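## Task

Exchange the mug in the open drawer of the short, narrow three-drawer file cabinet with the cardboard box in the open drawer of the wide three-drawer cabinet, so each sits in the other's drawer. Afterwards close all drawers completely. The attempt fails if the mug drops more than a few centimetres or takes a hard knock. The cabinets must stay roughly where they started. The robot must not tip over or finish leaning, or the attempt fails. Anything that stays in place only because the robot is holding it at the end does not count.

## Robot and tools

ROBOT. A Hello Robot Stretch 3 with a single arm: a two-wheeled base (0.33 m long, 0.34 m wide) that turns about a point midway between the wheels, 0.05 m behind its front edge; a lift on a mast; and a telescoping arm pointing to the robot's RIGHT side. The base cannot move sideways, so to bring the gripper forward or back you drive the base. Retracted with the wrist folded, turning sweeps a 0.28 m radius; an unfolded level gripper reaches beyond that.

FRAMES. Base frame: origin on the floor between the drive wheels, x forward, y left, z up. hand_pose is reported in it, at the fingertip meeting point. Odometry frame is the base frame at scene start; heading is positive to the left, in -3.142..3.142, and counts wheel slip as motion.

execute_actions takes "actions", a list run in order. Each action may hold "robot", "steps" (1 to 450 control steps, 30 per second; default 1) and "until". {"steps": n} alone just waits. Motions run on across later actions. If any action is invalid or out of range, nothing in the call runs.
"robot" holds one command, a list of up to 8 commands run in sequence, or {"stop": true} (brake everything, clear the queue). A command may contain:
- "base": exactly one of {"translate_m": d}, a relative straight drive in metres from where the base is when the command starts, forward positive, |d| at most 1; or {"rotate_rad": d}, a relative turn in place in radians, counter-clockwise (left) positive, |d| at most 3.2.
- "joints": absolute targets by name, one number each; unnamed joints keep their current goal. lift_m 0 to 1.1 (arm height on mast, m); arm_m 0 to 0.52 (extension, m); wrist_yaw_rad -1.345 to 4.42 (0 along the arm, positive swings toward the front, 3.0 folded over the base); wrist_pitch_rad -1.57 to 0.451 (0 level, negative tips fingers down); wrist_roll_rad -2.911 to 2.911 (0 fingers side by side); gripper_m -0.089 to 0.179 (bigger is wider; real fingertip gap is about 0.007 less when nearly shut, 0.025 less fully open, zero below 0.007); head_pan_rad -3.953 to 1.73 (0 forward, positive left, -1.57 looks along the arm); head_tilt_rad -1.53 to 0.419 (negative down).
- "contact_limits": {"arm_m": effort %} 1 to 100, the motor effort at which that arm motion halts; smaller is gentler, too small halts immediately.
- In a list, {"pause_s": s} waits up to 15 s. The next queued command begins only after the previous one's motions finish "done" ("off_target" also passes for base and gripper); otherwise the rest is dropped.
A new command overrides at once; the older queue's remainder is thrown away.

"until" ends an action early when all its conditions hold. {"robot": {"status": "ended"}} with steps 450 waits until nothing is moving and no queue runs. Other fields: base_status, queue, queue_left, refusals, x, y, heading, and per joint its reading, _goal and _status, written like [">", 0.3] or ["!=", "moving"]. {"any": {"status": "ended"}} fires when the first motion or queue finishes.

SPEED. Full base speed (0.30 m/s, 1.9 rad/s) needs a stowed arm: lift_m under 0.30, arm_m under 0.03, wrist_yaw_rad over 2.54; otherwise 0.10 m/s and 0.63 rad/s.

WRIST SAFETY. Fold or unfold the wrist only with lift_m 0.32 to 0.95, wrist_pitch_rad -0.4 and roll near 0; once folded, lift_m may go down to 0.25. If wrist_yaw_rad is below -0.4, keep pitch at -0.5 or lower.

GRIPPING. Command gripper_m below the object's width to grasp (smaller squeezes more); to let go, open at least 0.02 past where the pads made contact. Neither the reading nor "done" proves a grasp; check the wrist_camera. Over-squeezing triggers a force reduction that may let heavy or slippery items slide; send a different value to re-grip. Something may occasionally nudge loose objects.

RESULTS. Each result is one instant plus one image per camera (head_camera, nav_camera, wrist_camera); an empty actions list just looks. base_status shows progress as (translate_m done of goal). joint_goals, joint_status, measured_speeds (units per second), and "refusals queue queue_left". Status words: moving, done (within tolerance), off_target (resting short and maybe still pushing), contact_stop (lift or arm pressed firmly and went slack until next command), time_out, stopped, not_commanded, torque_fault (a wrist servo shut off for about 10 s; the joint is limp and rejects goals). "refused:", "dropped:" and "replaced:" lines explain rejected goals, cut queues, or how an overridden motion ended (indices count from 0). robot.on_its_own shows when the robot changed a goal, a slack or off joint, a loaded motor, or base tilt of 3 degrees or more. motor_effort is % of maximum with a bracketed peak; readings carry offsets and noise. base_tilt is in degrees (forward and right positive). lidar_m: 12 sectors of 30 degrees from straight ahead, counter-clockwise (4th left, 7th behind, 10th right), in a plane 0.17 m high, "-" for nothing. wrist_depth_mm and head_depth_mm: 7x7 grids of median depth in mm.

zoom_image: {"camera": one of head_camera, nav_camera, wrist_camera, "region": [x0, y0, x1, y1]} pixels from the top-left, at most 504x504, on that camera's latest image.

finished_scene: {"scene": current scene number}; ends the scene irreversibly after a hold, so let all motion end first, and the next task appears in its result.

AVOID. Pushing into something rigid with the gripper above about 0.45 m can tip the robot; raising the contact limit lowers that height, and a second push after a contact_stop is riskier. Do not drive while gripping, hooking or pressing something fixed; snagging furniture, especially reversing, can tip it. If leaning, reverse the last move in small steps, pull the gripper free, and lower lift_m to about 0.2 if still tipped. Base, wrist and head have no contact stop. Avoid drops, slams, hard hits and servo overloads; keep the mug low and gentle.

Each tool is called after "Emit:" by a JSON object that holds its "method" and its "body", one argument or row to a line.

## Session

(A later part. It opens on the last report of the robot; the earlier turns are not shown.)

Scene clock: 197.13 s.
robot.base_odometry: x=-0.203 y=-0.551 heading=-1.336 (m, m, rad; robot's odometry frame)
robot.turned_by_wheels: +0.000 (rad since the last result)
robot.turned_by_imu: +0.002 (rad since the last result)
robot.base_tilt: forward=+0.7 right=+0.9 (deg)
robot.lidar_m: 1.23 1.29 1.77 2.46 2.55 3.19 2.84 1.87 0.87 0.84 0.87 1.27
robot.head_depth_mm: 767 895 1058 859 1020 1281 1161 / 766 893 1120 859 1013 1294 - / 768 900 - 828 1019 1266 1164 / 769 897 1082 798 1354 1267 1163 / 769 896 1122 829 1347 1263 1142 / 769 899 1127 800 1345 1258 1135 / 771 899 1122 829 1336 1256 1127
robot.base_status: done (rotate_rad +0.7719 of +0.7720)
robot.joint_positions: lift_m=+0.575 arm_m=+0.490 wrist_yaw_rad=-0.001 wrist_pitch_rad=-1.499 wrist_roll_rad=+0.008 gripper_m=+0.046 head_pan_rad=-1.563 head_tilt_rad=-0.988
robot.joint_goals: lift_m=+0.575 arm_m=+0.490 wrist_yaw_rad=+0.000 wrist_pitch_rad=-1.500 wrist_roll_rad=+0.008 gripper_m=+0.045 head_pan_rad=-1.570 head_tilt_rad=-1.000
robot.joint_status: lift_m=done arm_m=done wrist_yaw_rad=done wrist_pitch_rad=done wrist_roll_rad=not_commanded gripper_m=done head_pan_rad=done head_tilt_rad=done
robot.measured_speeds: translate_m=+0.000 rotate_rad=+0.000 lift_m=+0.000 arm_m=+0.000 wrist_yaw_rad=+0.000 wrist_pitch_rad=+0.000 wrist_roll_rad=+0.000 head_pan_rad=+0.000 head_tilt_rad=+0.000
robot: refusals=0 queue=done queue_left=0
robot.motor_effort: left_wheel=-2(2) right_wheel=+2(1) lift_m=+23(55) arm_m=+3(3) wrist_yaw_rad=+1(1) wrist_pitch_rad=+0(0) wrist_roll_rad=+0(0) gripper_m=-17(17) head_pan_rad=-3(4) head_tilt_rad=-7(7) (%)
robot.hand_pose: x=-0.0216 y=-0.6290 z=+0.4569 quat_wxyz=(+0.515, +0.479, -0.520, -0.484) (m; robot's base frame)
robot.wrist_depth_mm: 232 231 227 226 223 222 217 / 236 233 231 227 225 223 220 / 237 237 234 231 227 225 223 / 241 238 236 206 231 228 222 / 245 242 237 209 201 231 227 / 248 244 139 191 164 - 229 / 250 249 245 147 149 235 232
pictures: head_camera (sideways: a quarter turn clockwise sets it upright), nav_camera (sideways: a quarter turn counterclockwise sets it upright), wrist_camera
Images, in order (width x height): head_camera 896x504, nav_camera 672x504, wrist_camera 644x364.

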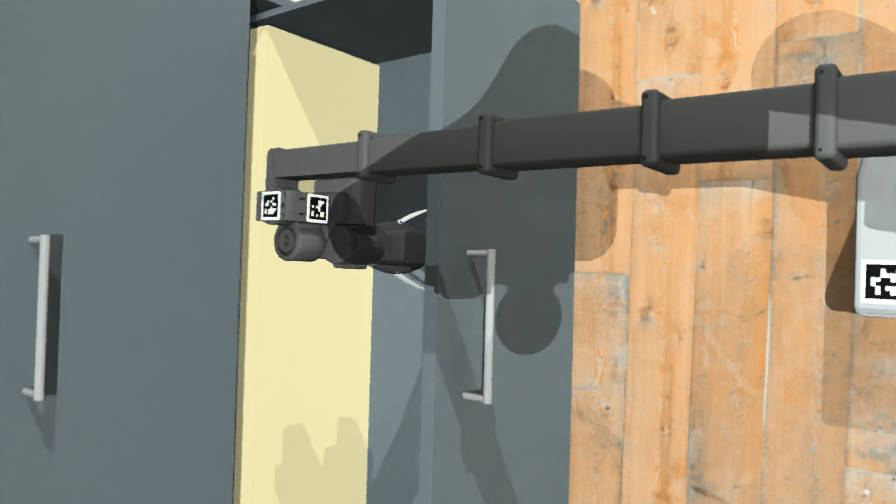

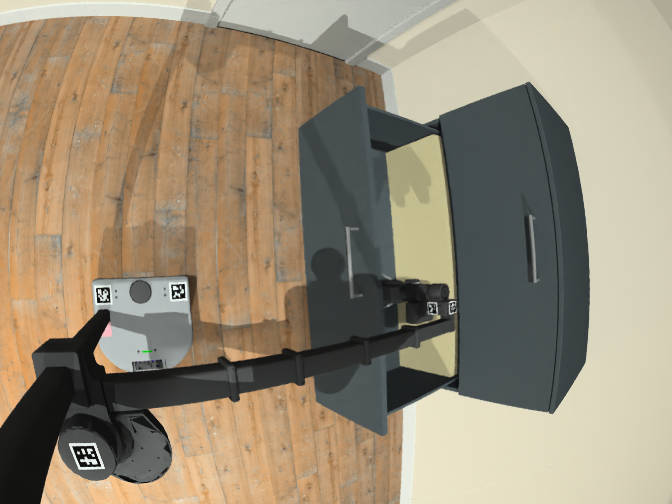

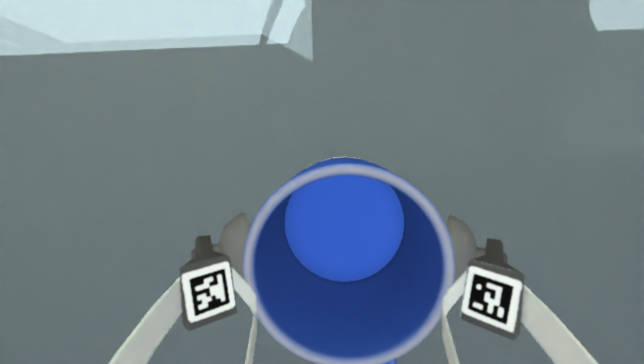

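Emit:
{"method": "execute_actions", "body": {
  "actions": [
    {"robot":{"joints":{"lift_m":0.558}},"steps":450,"until":{"robot":{"status":"ended"}}},
    {"robot":[{"joints":{"gripper_m":0.13}},{"joints":{"lift_m":0.84}}],"steps":450,"until":{"robot":{"status":"ended"}}}
  ]
}}

Emit:
{"method": "execute_actions", "body": {
  "actions": [
    {"robot":[{"base":{"translate_m":0.08},"joints":{"arm_m":0.0,"gripper_m":0}},{"joints":{"lift_m":0.4,"wrist_pitch_rad":-0.75}},{"joints":{"lift_m":0.34,"wrist_pitch_rad":0}}],"steps":450,"until":{"robot":{"status":"ended"}}}
  ]
}}

Scene clock: 212.80 s.
robot.base_odometry: x=-0.203 y=-0.551 heading=-1.336 (m, m, rad; robot's odometry frame)
robot.turned_by_wheels: +0.000 (rad since the last result)
robot.turned_by_imu: +0.002 (rad since the last result)
robot.base_tilt: forward=+0.7 right=+0.7 (deg)
robot.lidar_m: 1.23 1.29 1.77 2.46 2.55 3.19 2.85 1.87 0.87 0.84 0.87 1.27
robot.head_depth_mm: 767 875 - - - - 1143 / - 920 1140 858 1017 1271 1146 / - 919 1127 825 1018 1278 1167 / 738 875 1123 827 1360 1271 1163 / 770 899 1131 827 1346 1266 1141 / 769 896 1124 800 1343 1259 1138 / 771 898 1129 829 1337 1251 1128
robot.base_status: done (rotate_rad +0.7719 of +0.7720)
robot.joint_positions: lift_m=+0.839 arm_m=+0.490 wrist_yaw_rad=-0.001 wrist_pitch_rad=-1.498 wrist_roll_rad=+0.008 gripper_m=+0.130 head_pan_rad=-1.563 head_tilt_rad=-0.988
robot.joint_goals: lift_m=+0.840 arm_m=+0.490 wrist_yaw_rad=+0.000 wrist_pitch_rad=-1.500 wrist_roll_rad=+0.008 gripper_m=+0.130 head_pan_rad=-1.570 head_tilt_rad=-1.000
robot.joint_status: lift_m=done arm_m=done wrist_yaw_rad=done wrist_pitch_rad=done wrist_roll_rad=not_commanded gripper_m=done head_pan_rad=done head_tilt_rad=done
robot.measured_speeds: translate_m=+0.000 rotate_rad=+0.000 lift_m=+0.000 arm_m=+0.000 wrist_yaw_rad=+0.000 wrist_pitch_rad=+0.000 wrist_roll_rad=+0.000 head_pan_rad=+0.000 head_tilt_rad=+0.000
robot: refusals=0 queue=done queue_left=0
robot.motor_effort: left_wheel=-2(1) right_wheel=+1(1) lift_m=+52(53) arm_m=+3(2) wrist_yaw_rad=+1(2) wrist_pitch_rad=+0(0) wrist_roll_rad=+0(0) gripper_m=+0(80) head_pan_rad=-3(3) head_tilt_rad=-7(7) (%)
robot.hand_pose: x=-0.0216 y=-0.6292 z=+0.7208 quat_wxyz=(+0.515, +0.479, -0.520, -0.484) (m; robot's base frame)
robot.wrist_depth_mm: 494 503 490 491 484 483 448 / 510 510 493 484 481 479 447 / 521 506 503 495 492 476 446 / 524 516 509 497 498 486 450 / 528 518 518 510 503 494 449 / 457 473 441 443 432 - 415 / 321 297 312 310 309 293 295
pictures: head_camera (sideways: a quarter turn clockwise sets it upright), nav_camera (sideways: a quarter turn counterclockwise sets it upright), wrist_camera
Images, in order (width x height): head_camera 896x504, nav_camera 672x504, wrist_camera 644x364.

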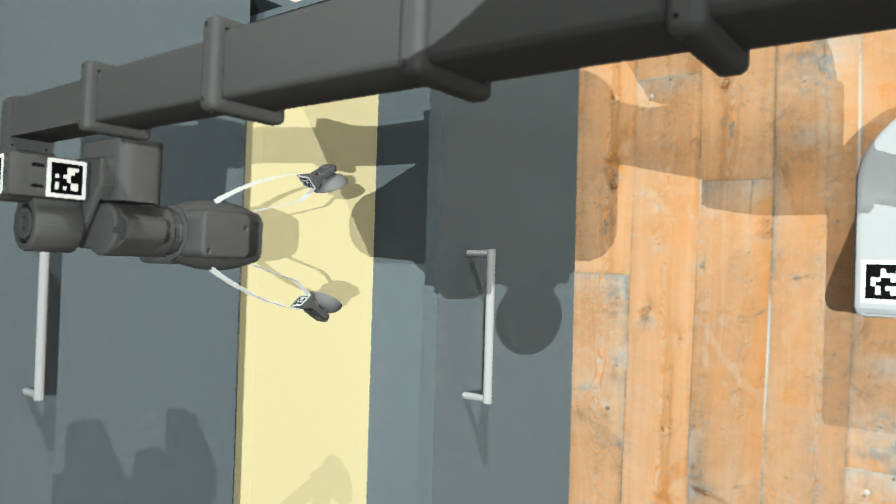

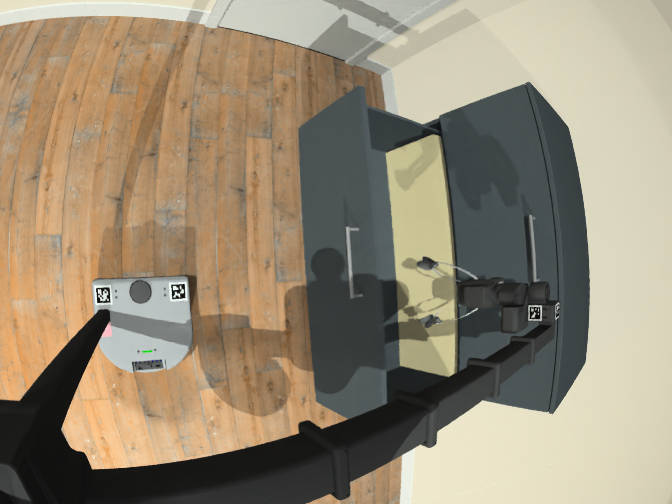

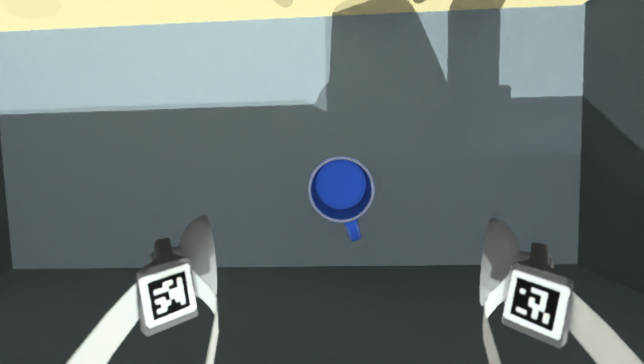

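Scene clock: 223.43 s.
robot.base_odometry: x=-0.184 y=-0.628 heading=-1.336 (m, m, rad; robot's odometry frame)
robot.turned_by_wheels: +0.000 (rad since the last result)
robot.turned_by_imu: +0.002 (rad since the last result)
robot.base_tilt: forward=+0.7 right=+0.8 (deg)
robot.lidar_m: 1.15 1.21 1.66 2.45 2.34 3.28 2.92 1.87 0.87 0.84 0.87 1.19
robot.head_depth_mm: 765 894 1122 855 1015 1285 1153 / 765 895 1122 857 1013 1281 1152 / 767 895 1122 826 1017 1276 1194 / 771 898 1129 827 996 1289 - / 767 896 1126 824 1351 1267 1142 / 767 900 1130 827 1348 1260 1136 / 770 896 1132 830 1333 1257 1128
robot.base_status: done (translate_m +0.0800 of +0.0800)
robot.joint_positions: lift_m=+0.341 arm_m=+0.000 wrist_yaw_rad=-0.001 wrist_pitch_rad=-0.023 wrist_roll_rad=+0.008 gripper_m=+0.000 head_pan_rad=-1.563 head_tilt_rad=-0.988
robot.joint_goals: lift_m=+0.340 arm_m=+0.000 wrist_yaw_rad=+0.000 wrist_pitch_rad=+0.000 wrist_roll_rad=+0.008 gripper_m=+0.000 head_pan_rad=-1.570 head_tilt_rad=-1.000
robot.joint_status: lift_m=done arm_m=done wrist_yaw_rad=done wrist_pitch_rad=done wrist_roll_rad=not_commanded gripper_m=done head_pan_rad=done head_tilt_rad=done
robot.measured_speeds: translate_m=+0.000 rotate_rad=+0.000 lift_m=+0.000 arm_m=+0.000 wrist_yaw_rad=+0.000 wrist_pitch_rad=+0.000 wrist_roll_rad=+0.000 head_pan_rad=+0.000 head_tilt_rad=+0.000
robot: refusals=0 queue=done queue_left=0
robot.motor_effort: left_wheel=-1(3) right_wheel=+1(5) lift_m=+20(53) arm_m=-3(3) wrist_yaw_rad=+1(1) wrist_pitch_rad=+7(7) wrist_roll_rad=+0(0) gripper_m=-2(81) head_pan_rad=-4(4) head_tilt_rad=-7(7) (%)
robot.hand_pose: x=-0.0217 y=-0.4009 z=+0.4493 quat_wxyz=(+0.704, +0.008, -0.710, -0.009) (m; robot's base frame)
robot.wrist_depth_mm: 245 245 245 240 241 236 237 / 252 249 250 247 246 243 242 / 258 259 255 254 252 250 247 / 264 264 263 260 259 256 256 / 272 268 268 266 266 261 262 / 279 278 273 - 271 269 267 / 858 660 664 664 667 646 797
pictures: head_camera (sideways: a quarter turn clockwise sets it upright), nav_camera (sideways: a quarter turn counterclockwise sets it upright), wrist_camera
Images, in order (width x height): head_camera 896x504, nav_camera 672x504, wrist_camera 644x364.

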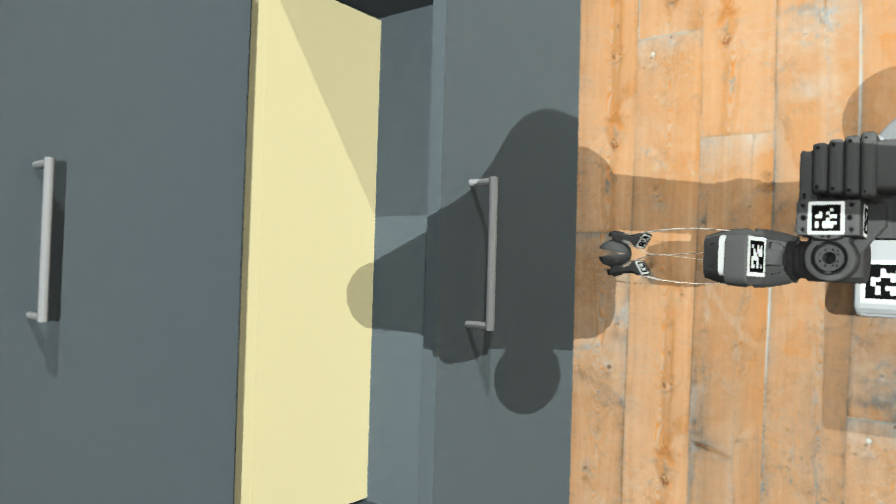

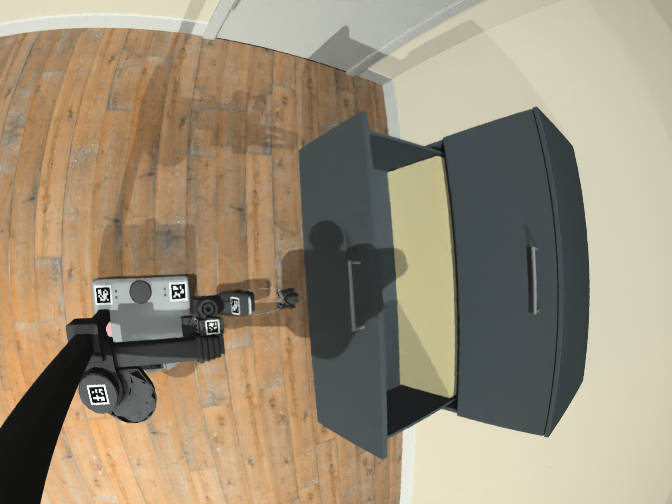

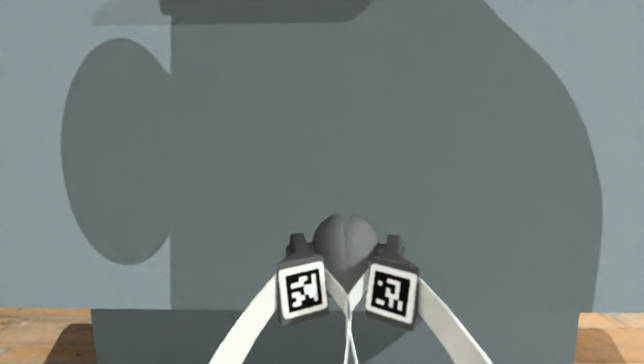

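Emit:
{"method": "execute_actions", "body": {
  "actions": [
    {"robot":[{"joints":{"arm_m":0.078}},{"joints":{"arm_m":0.405},"contact_limits":{"arm_m":15}},{"joints":{"arm_m":0.43},"contact_limits":{"arm_m":12}},{"joints":{"arm_m":0.45},"contact_limits":{"arm_m":12}}],"steps":450,"until":{"robot":{"status":"ended"}}}
  ]
}}

Scene clock: 232.87 s.
robot.base_odometry: x=-0.184 y=-0.628 heading=-1.336 (m, m, rad; robot's odometry frame)
robot.turned_by_wheels: +0.000 (rad since the last result)
robot.turned_by_imu: +0.002 (rad since the last result)
robot.base_tilt: forward=+0.7 right=+0.9 (deg)
robot.lidar_m: 1.15 1.21 1.66 2.46 2.34 3.28 2.93 1.87 0.87 0.84 0.86 1.19
robot.head_depth_mm: 767 896 1073 1331 1445 1278 1157 / 767 898 1070 1338 1434 1282 1149 / 766 897 1074 1290 1439 1286 - / 769 897 1070 1252 1431 1270 1163 / 768 899 1078 1341 1418 1271 1140 / 772 898 1076 1346 1407 1263 1131 / 767 899 1079 1350 1405 1255 1128
robot.base_status: done (translate_m +0.0800 of +0.0800)
robot.joint_positions: lift_m=+0.341 arm_m=+0.417 wrist_yaw_rad=+0.002 wrist_pitch_rad=-0.023 wrist_roll_rad=+0.008 gripper_m=+0.000 head_pan_rad=-1.563 head_tilt_rad=-0.989
robot.joint_goals: lift_m=+0.340 arm_m=+0.417 wrist_yaw_rad=+0.000 wrist_pitch_rad=+0.000 wrist_roll_rad=+0.008 gripper_m=+0.000 head_pan_rad=-1.570 head_tilt_rad=-1.000
robot.joint_status: lift_m=done arm_m=contact_stop wrist_yaw_rad=done wrist_pitch_rad=done wrist_roll_rad=not_commanded gripper_m=done head_pan_rad=done head_tilt_rad=done
robot.measured_speeds: translate_m=+0.000 rotate_rad=+0.002 lift_m=+0.000 arm_m=-0.013 wrist_yaw_rad=+0.000 wrist_pitch_rad=+0.000 wrist_roll_rad=+0.000 head_pan_rad=+0.000 head_tilt_rad=+0.000
robot: refusals=0 queue=dropped queue_left=0
robot.on_its_own: arm_m is slack since a contact_stop, until your next command for it (your +0.430 is given up)
robot.motor_effort: left_wheel=-1(5) right_wheel=+1(3) lift_m=+20(20) arm_m=+8(15) wrist_yaw_rad=-2(8) wrist_pitch_rad=+7(8) wrist_roll_rad=+0(0) gripper_m=-3(3) head_pan_rad=-4(4) head_tilt_rad=-7(7) (%)
robot.contact_limits: arm_m 12 (drawing in: default 19, maximum 30; extending or still: default 24, maximum 40)
robot.hand_pose: x=-0.0209 y=-0.8172 z=+0.4494 quat_wxyz=(+0.704, +0.009, -0.710, -0.008) (m; robot's base frame)
robot.wrist_depth_mm: 170 168 167 166 164 163 163 / 174 172 171 170 169 168 166 / 177 176 175 175 173 171 170 / 183 182 181 178 178 175 175 / 189 187 186 184 181 181 179 / 193 192 190 - 186 185 183 / 198 198 195 194 194 189 188
pictures: head_camera (sideways: a quarter turn clockwise sets it upright), nav_camera (sideways: a quarter turn counterclockwise sets it upright), wrist_camera
dropped: robot: command 2 of its queue: arm_m: contact_stop
Images, in order (width x height): head_camera 896x504, nav_camera 672x504, wrist_camera 644x364.

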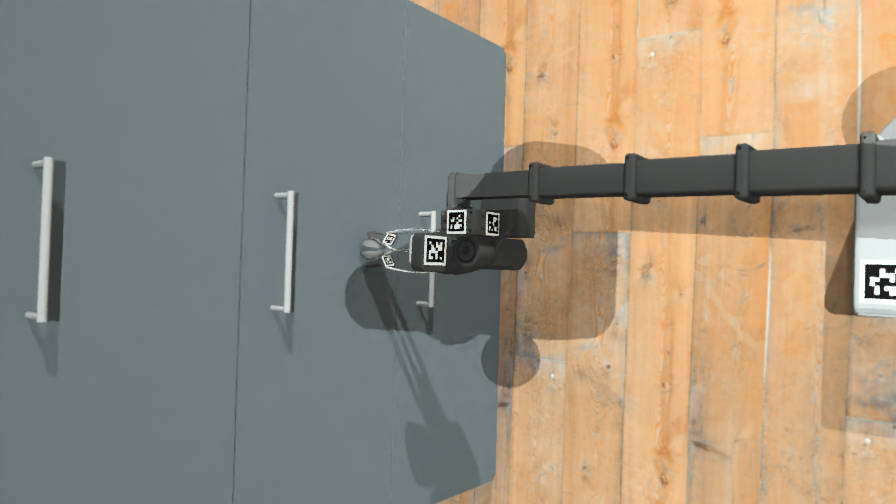

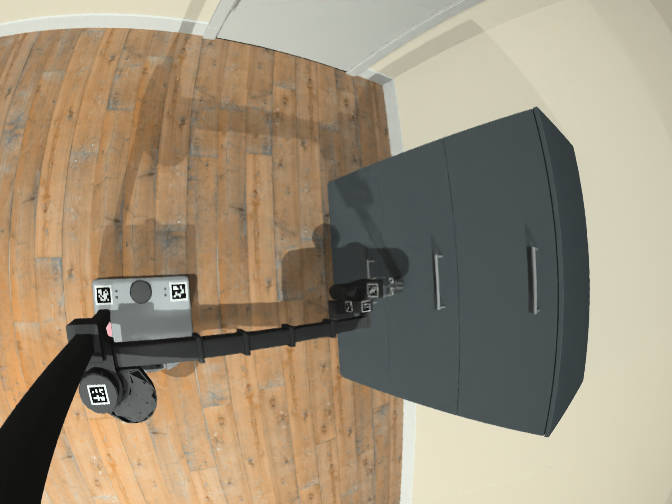

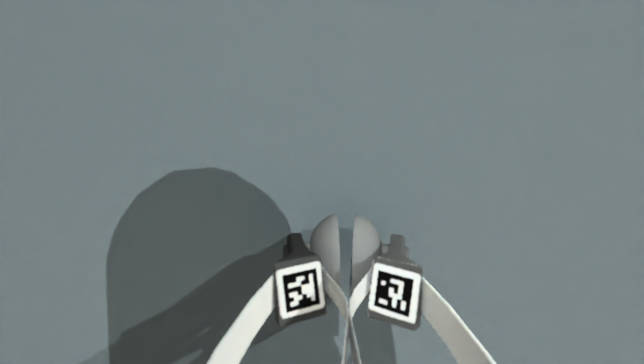

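Emit:
{"method": "execute_actions", "body": {
  "actions": [
    {"robot":[{"joints":{"arm_m":0.3,"wrist_pitch_rad":-0.4}},{"joints":{"arm_m":0.0,"wrist_yaw_rad":3.0}},{"base":{"rotate_rad":2.402},"joints":{"lift_m":0.265}},{"base":{"translate_m":1.0}},{"base":{"translate_m":0.736}},{"base":{"rotate_rad":0.741}},{"joints":{"arm_m":0.1}}],"steps":450,"until":{"robot":{"status":"ended"}}},
    {"steps":450,"until":{"robot":{"status":"ended"}}}
  ]
}}

Scene clock: 260.83 s.
robot.base_odometry: x=+0.655 y=+0.892 heading=+1.807 (m, m, rad; robot's odometry frame)
robot.turned_by_wheels: +3.143 (rad since the last result)
robot.turned_by_imu: +3.130 (rad since the last result)
robot.base_tilt: forward=+0.6 right=+1.0 (deg)
robot.lidar_m: 1.90 2.14 2.31 2.50 2.52 2.54 2.44 1.82 0.71 0.68 0.70 1.79
robot.head_depth_mm: 1185 1394 1667 1649 1449 1287 1164 / 1190 1326 962 1571 1383 1240 1150 / 1191 1115 939 1044 991 911 1170 / 1197 1105 940 1038 988 860 1161 / 1193 1097 942 1037 950 1214 1149 / 1195 1335 942 1514 995 1221 1141 / 1196 1395 1680 1596 1411 1254 1134
robot.base_status: done (rotate_rad +0.7409 of +0.7410)
robot.joint_positions: lift_m=+0.266 arm_m=+0.100 wrist_yaw_rad=+2.998 wrist_pitch_rad=-0.415 wrist_roll_rad=+0.008 gripper_m=+0.000 head_pan_rad=-1.564 head_tilt_rad=-0.989
robot.joint_goals: lift_m=+0.265 arm_m=+0.100 wrist_yaw_rad=+3.000 wrist_pitch_rad=-0.400 wrist_roll_rad=+0.008 gripper_m=+0.000 head_pan_rad=-1.570 head_tilt_rad=-1.000
robot.joint_status: lift_m=done arm_m=done wrist_yaw_rad=done wrist_pitch_rad=done wrist_roll_rad=not_commanded gripper_m=done head_pan_rad=done head_tilt_rad=done
robot.measured_speeds: translate_m=+0.000 rotate_rad=+0.000 lift_m=+0.000 arm_m=+0.000 wrist_yaw_rad=+0.000 wrist_pitch_rad=+0.000 wrist_roll_rad=+0.000 head_pan_rad=+0.000 head_tilt_rad=+0.000
robot: refusals=0 queue=done queue_left=0
robot.motor_effort: left_wheel=-2(8) right_wheel=+1(7) lift_m=+21(20) arm_m=+3(4) wrist_yaw_rad=+3(4) wrist_pitch_rad=+5(6) wrist_roll_rad=+0(0) gripper_m=-2(3) head_pan_rad=-3(3) head_tilt_rad=-6(7) (%)
robot.hand_pose: x=+0.0109 y=-0.0222 z=+0.2789 quat_wxyz=(+0.196, +0.703, +0.095, +0.677) (m; robot's base frame)
robot.wrist_depth_mm: - - - - - - - / - - - - - - - / - - - - 989 963 - / 791 786 785 775 760 729 738 / 621 658 - - 620 598 590 / 549 - - - 516 502 498 / - - - - 429 433 429
pictures: head_camera (sideways: a quarter turn clockwise sets it upright), nav_camera (sideways: a quarter turn counterclockwise sets it upright), wrist_camera
Images, in order (width x height): head_camera 896x504, nav_camera 672x504, wrist_camera 644x364.

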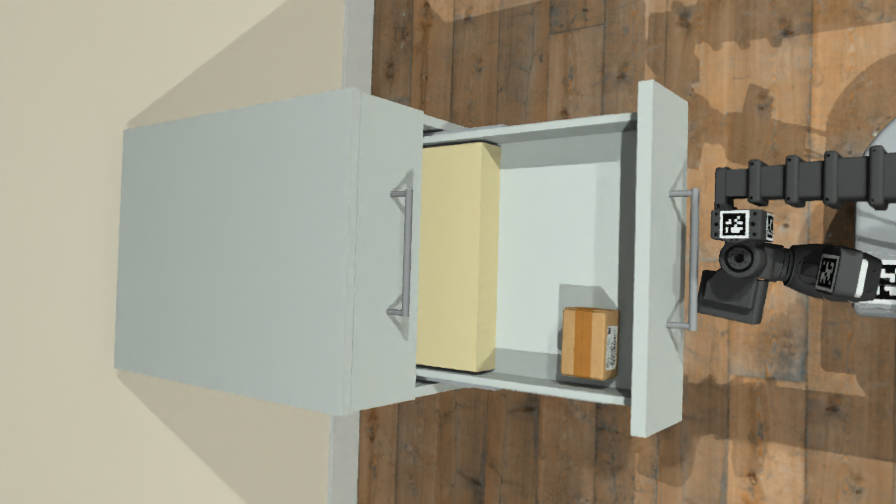

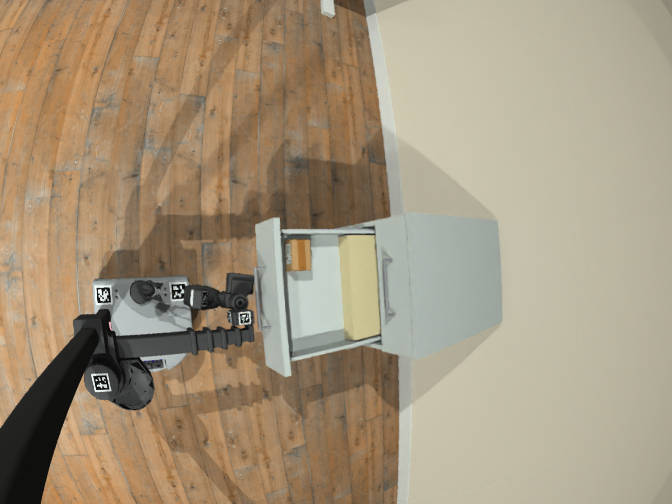

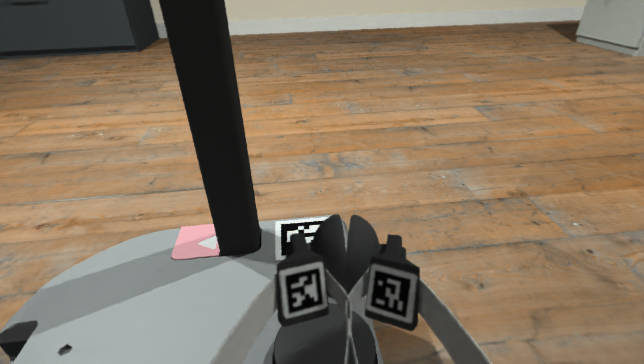

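Emit:
{"method": "execute_actions", "body": {
  "actions": [
    {"robot":[{"joints":{"arm_m":0.125,"wrist_yaw_rad":3.1}},{"joints":{"arm_m":0.44},"contact_limits":{"arm_m":15}},{"joints":{"arm_m":0.465},"contact_limits":{"arm_m":12}},{"joints":{"arm_m":0.49},"contact_limits":{"arm_m":12}},{"joints":{"arm_m":0.51},"contact_limits":{"arm_m":12}}],"steps":450,"until":{"robot":{"status":"ended"}}}
  ]
}}

Emit:
{"method": "execute_actions", "body": {
  "actions": [
    {"robot":{"joints":{"arm_m":0.3}},"steps":450,"until":{"robot":{"status":"ended"}}}
  ]
}}

Scene clock: 270.77 s.
robot.base_odometry: x=+0.655 y=+0.892 heading=+1.807 (m, m, rad; robot's odometry frame)
robot.turned_by_wheels: +0.000 (rad since the last result)
robot.turned_by_imu: +0.002 (rad since the last result)
robot.base_tilt: forward=+0.6 right=+1.0 (deg)
robot.lidar_m: 1.90 2.14 2.31 2.50 2.52 2.54 2.45 1.82 0.70 0.68 0.70 1.79
robot.head_depth_mm: 1191 1393 1666 1651 1450 1284 1157 / 1194 1328 962 1572 1442 1276 1152 / 1195 1105 941 1071 1370 1275 1166 / 1195 1108 940 1040 1355 1266 1158 / 1192 1098 940 1071 1361 1266 1139 / 1199 1334 945 1505 1394 1257 1140 / 1196 1398 1686 1600 1403 1253 1134
robot.base_status: done (rotate_rad +0.7410 of +0.7410)
robot.joint_positions: lift_m=+0.265 arm_m=+0.453 wrist_yaw_rad=+3.121 wrist_pitch_rad=-0.416 wrist_roll_rad=+0.008 gripper_m=+0.000 head_pan_rad=-1.564 head_tilt_rad=-0.989
robot.joint_goals: lift_m=+0.265 arm_m=+0.453 wrist_yaw_rad=+3.100 wrist_pitch_rad=-0.400 wrist_roll_rad=+0.008 gripper_m=+0.000 head_pan_rad=-1.570 head_tilt_rad=-1.000
robot.joint_status: lift_m=done arm_m=contact_stop wrist_yaw_rad=done wrist_pitch_rad=done wrist_roll_rad=not_commanded gripper_m=done head_pan_rad=done head_tilt_rad=done
robot.measured_speeds: translate_m=+0.001 rotate_rad=+0.009 lift_m=+0.000 arm_m=-0.003 wrist_yaw_rad=-0.070 wrist_pitch_rad=+0.000 wrist_roll_rad=+0.000 head_pan_rad=+0.000 head_tilt_rad=+0.000
robot: refusals=0 queue=dropped queue_left=0
robot.on_its_own: arm_m is slack since a contact_stop, until your next command for it (your +0.465 is given up)
robot.motor_effort: left_wheel=+0(4) right_wheel=-1(8) lift_m=+23(24) arm_m=+4(15) wrist_yaw_rad=-25(33) wrist_pitch_rad=+5(5) wrist_roll_rad=+0(0) gripper_m=-2(2) head_pan_rad=-3(3) head_tilt_rad=-7(7) (%)
robot.contact_limits: arm_m 12 (drawing in: default 19, maximum 30; extending or still: default 24, maximum 40)
robot.hand_pose: x=-0.0167 y=-0.3731 z=+0.2786 quat_wxyz=(+0.154, +0.696, +0.139, +0.688) (m; robot's base frame)
robot.wrist_depth_mm: - - - - - - - / - - - - - - - / - - - - 977 963 940 / 793 790 - - 757 748 737 / 636 617 - - 599 607 594 / 525 517 494 - 523 496 498 / 449 441 445 443 421 430 429
pictures: head_camera (sideways: a quarter turn clockwise sets it upright), nav_camera (sideways: a quarter turn counterclockwise sets it upright), wrist_camera
dropped: robot: command 2 of its queue: arm_m: contact_stop
Images, in order (width x height): head_camera 896x504, nav_camera 672x504, wrist_camera 644x364.

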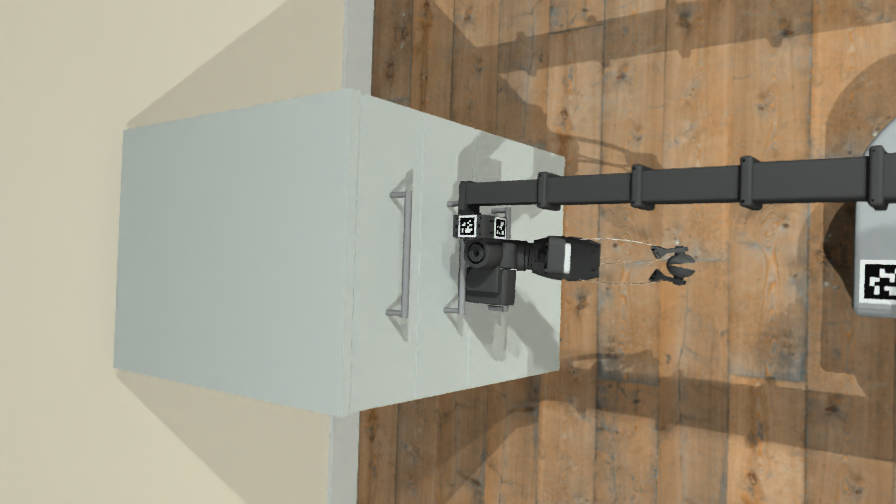

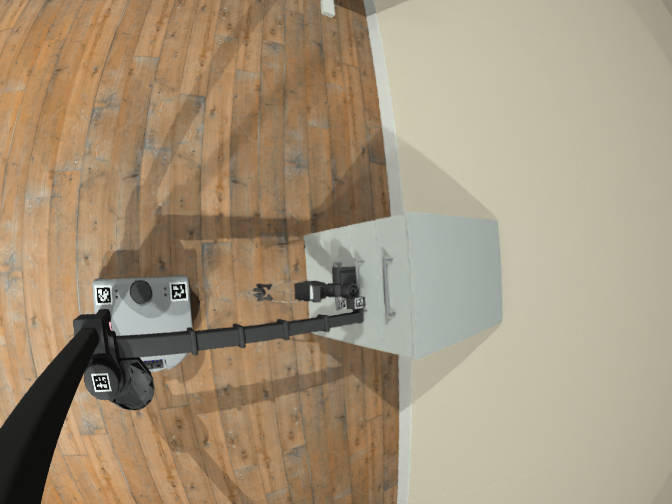

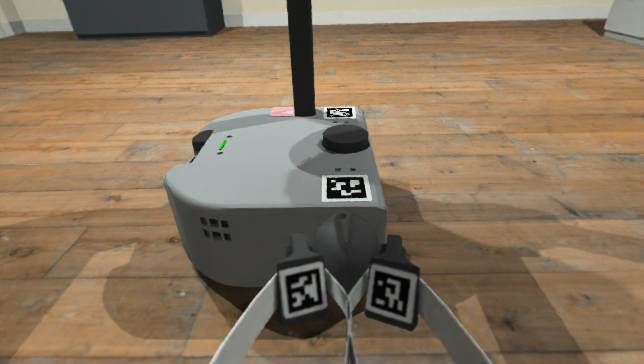

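Scene clock: 273.00 s.
robot.base_odometry: x=+0.655 y=+0.892 heading=+1.807 (m, m, rad; robot's odometry frame)
robot.turned_by_wheels: +0.000 (rad since the last result)
robot.turned_by_imu: +0.000 (rad since the last result)
robot.base_tilt: forward=+0.6 right=+1.1 (deg)
robot.lidar_m: 1.89 2.14 2.31 2.50 2.52 2.53 2.45 1.82 0.70 0.68 0.70 1.79
robot.head_depth_mm: 1191 1388 1663 1647 1443 1281 1153 / 1190 1324 961 1580 1438 1282 1156 / 1194 1111 939 1073 1364 1282 1166 / 1193 1106 939 1051 1294 1252 1157 / 1192 1095 942 1076 1361 1266 1148 / 1197 1334 943 1509 1386 1259 1133 / 1200 1399 1683 1595 1409 1258 1133
robot.base_status: done (rotate_rad +0.7410 of +0.7410)
robot.joint_positions: lift_m=+0.265 arm_m=+0.300 wrist_yaw_rad=+3.103 wrist_pitch_rad=-0.416 wrist_roll_rad=+0.008 gripper_m=+0.000 head_pan_rad=-1.564 head_tilt_rad=-0.989
robot.joint_goals: lift_m=+0.265 arm_m=+0.300 wrist_yaw_rad=+3.100 wrist_pitch_rad=-0.400 wrist_roll_rad=+0.008 gripper_m=+0.000 head_pan_rad=-1.570 head_tilt_rad=-1.000
robot.joint_status: lift_m=done arm_m=done wrist_yaw_rad=done wrist_pitch_rad=done wrist_roll_rad=not_commanded gripper_m=done head_pan_rad=done head_tilt_rad=done
robot.measured_speeds: translate_m=+0.000 rotate_rad=+0.000 lift_m=+0.000 arm_m=+0.000 wrist_yaw_rad=+0.000 wrist_pitch_rad=+0.000 wrist_roll_rad=+0.000 head_pan_rad=+0.000 head_tilt_rad=+0.000
robot: refusals=0 queue=done queue_left=0
robot.motor_effort: left_wheel=-1(2) right_wheel=+1(5) lift_m=+22(22) arm_m=-3(4) wrist_yaw_rad=-4(22) wrist_pitch_rad=+5(5) wrist_roll_rad=+0(0) gripper_m=-2(2) head_pan_rad=-4(3) head_tilt_rad=-6(7) (%)
robot.hand_pose: x=-0.0126 y=-0.2208 z=+0.2786 quat_wxyz=(+0.160, +0.697, +0.132, +0.686) (m; robot's base frame)
robot.wrist_depth_mm: - - - - - - - / - - - - - - - / - - - - 980 961 942 / 795 786 - - 741 736 739 / 633 650 - - 603 610 593 / 525 - - - 521 499 503 / 447 439 - - 420 434 432
pictures: head_camera (sideways: a quarter turn clockwise sets it upright), nav_camera (sideways: a quarter turn counterclockwise sets it upright), wrist_camera
Images, in order (width x height): head_camera 896x504, nav_camera 672x504, wrist_camera 644x364.

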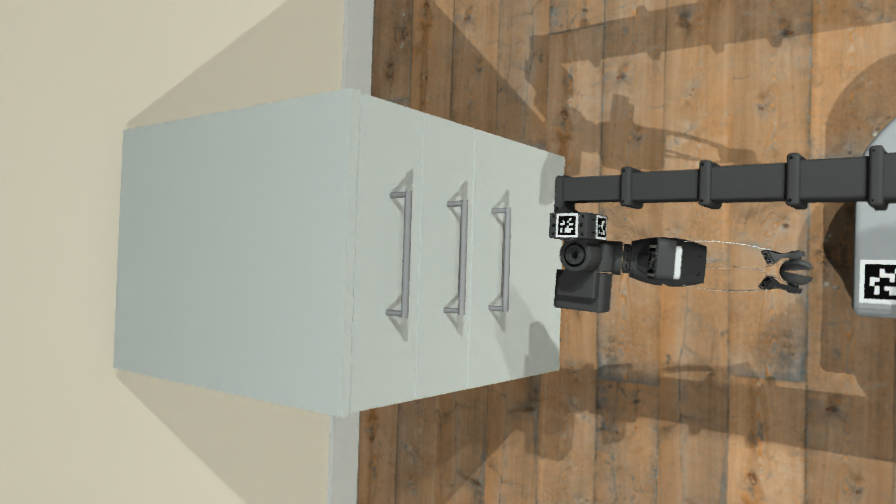

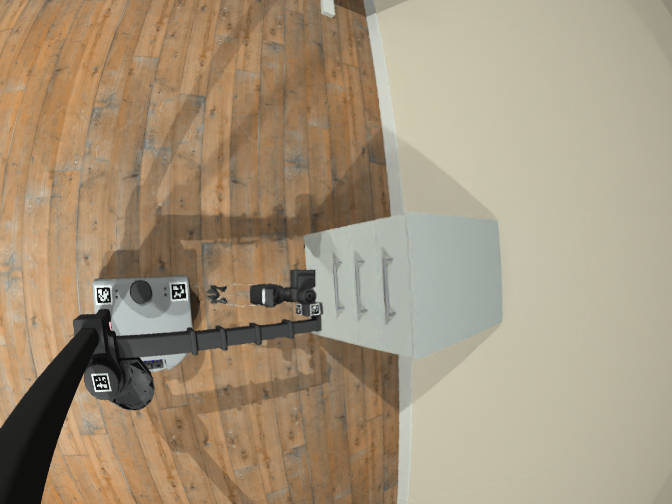

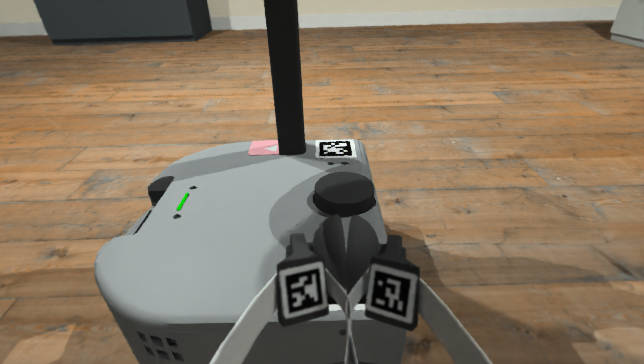

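Flush. Quick check of third cabinet.

Emit:
{"method": "execute_actions", "body": {
  "actions": [
    {"robot":{"joints":{"head_pan_rad":0.75,"head_tilt_rad":-0.3}},"steps":450,"until":{"robot":{"status":"ended"}}}
  ]
}}

Scene clock: 279.17 s.
robot.base_odometry: x=+0.655 y=+0.892 heading=+1.807 (m, m, rad; robot's odometry frame)
robot.turned_by_wheels: +0.000 (rad since the last result)
robot.turned_by_imu: +0.001 (rad since the last result)
robot.base_tilt: forward=+0.6 right=+0.9 (deg)
robot.lidar_m: 1.90 2.14 2.31 2.50 2.51 2.55 2.45 1.82 0.70 0.68 0.70 1.80
robot.head_depth_mm: 2255 2335 2405 2465 2551 2288 1736 / 2406 2494 2566 2654 2730 2263 1720 / 2598 2695 2790 2678 2707 2237 1715 / 2838 2933 3023 2388 2354 2220 1705 / 3020 3143 3317 3433 2519 2211 1696 / 2862 3002 3117 3253 3133 2185 1682 / 2614 2734 2854 2971 2963 2183 1672
robot.base_status: done (rotate_rad +0.7410 of +0.7410)
robot.joint_positions: lift_m=+0.265 arm_m=+0.300 wrist_yaw_rad=+3.103 wrist_pitch_rad=-0.416 wrist_roll_rad=+0.008 gripper_m=+0.000 head_pan_rad=+0.743 head_tilt_rad=-0.310
robot.joint_goals: lift_m=+0.265 arm_m=+0.300 wrist_yaw_rad=+3.100 wrist_pitch_rad=-0.400 wrist_roll_rad=+0.008 gripper_m=+0.000 head_pan_rad=+0.750 head_tilt_rad=-0.300
robot.joint_status: lift_m=done arm_m=done wrist_yaw_rad=done wrist_pitch_rad=done wrist_roll_rad=not_commanded gripper_m=done head_pan_rad=done head_tilt_rad=done
robot.measured_speeds: translate_m=+0.000 rotate_rad=+0.000 lift_m=+0.000 arm_m=+0.000 wrist_yaw_rad=+0.000 wrist_pitch_rad=+0.000 wrist_roll_rad=+0.000 head_pan_rad=+0.000 head_tilt_rad=+0.000
robot: refusals=0 queue=done queue_left=0
robot.motor_effort: left_wheel=-1(1) right_wheel=+0(0) lift_m=+23(23) arm_m=-3(4) wrist_yaw_rad=-4(3) wrist_pitch_rad=+5(5) wrist_roll_rad=+0(0) gripper_m=-2(2) head_pan_rad=+3(41) head_tilt_rad=+6(46) (%)
robot.hand_pose: x=-0.0126 y=-0.2208 z=+0.2786 quat_wxyz=(+0.160, +0.697, +0.132, +0.686) (m; robot's base frame)
robot.wrist_depth_mm: - - - - - - - / - - - - - - - / - - - - 965 - 951 / 767 788 - - 759 743 727 / 627 652 - - 608 610 602 / 521 - - - 520 510 504 / 447 443 - - 422 433 438
pictures: head_camera (sideways: a quarter turn clockwise sets it upright), nav_camera (sideways: a quarter turn counterclockwise sets it upright), wrist_camera
Images, in order (width x height): head_camera 896x504, nav_camera 672x504, wrist_camera 644x364.

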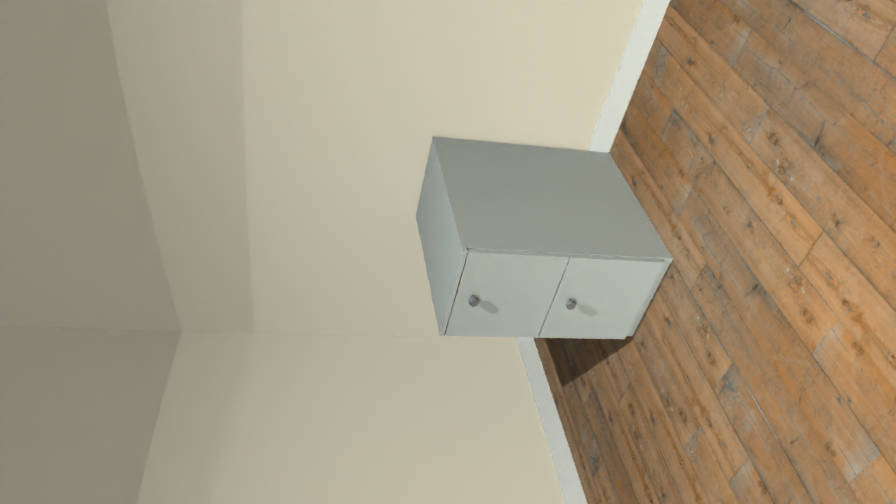

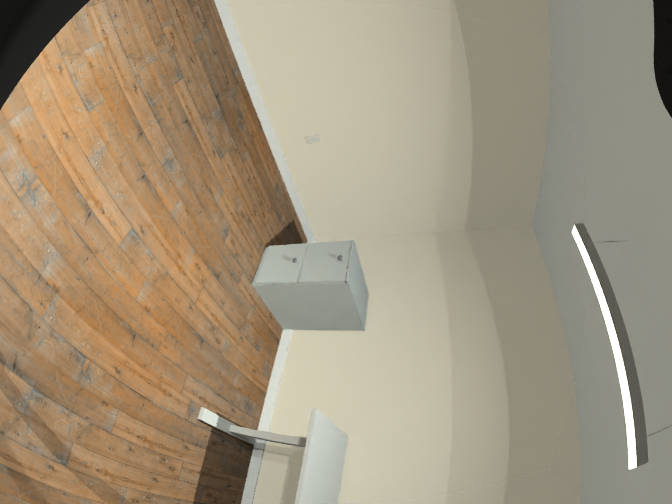

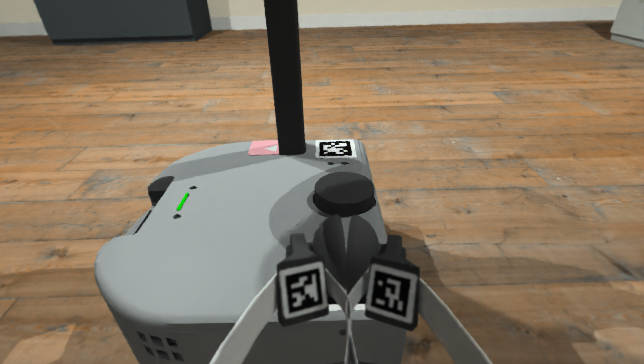

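Emit:
{"method": "finished_scene", "body": {
  "scene": 2
}}

The scene is finished: the task was done.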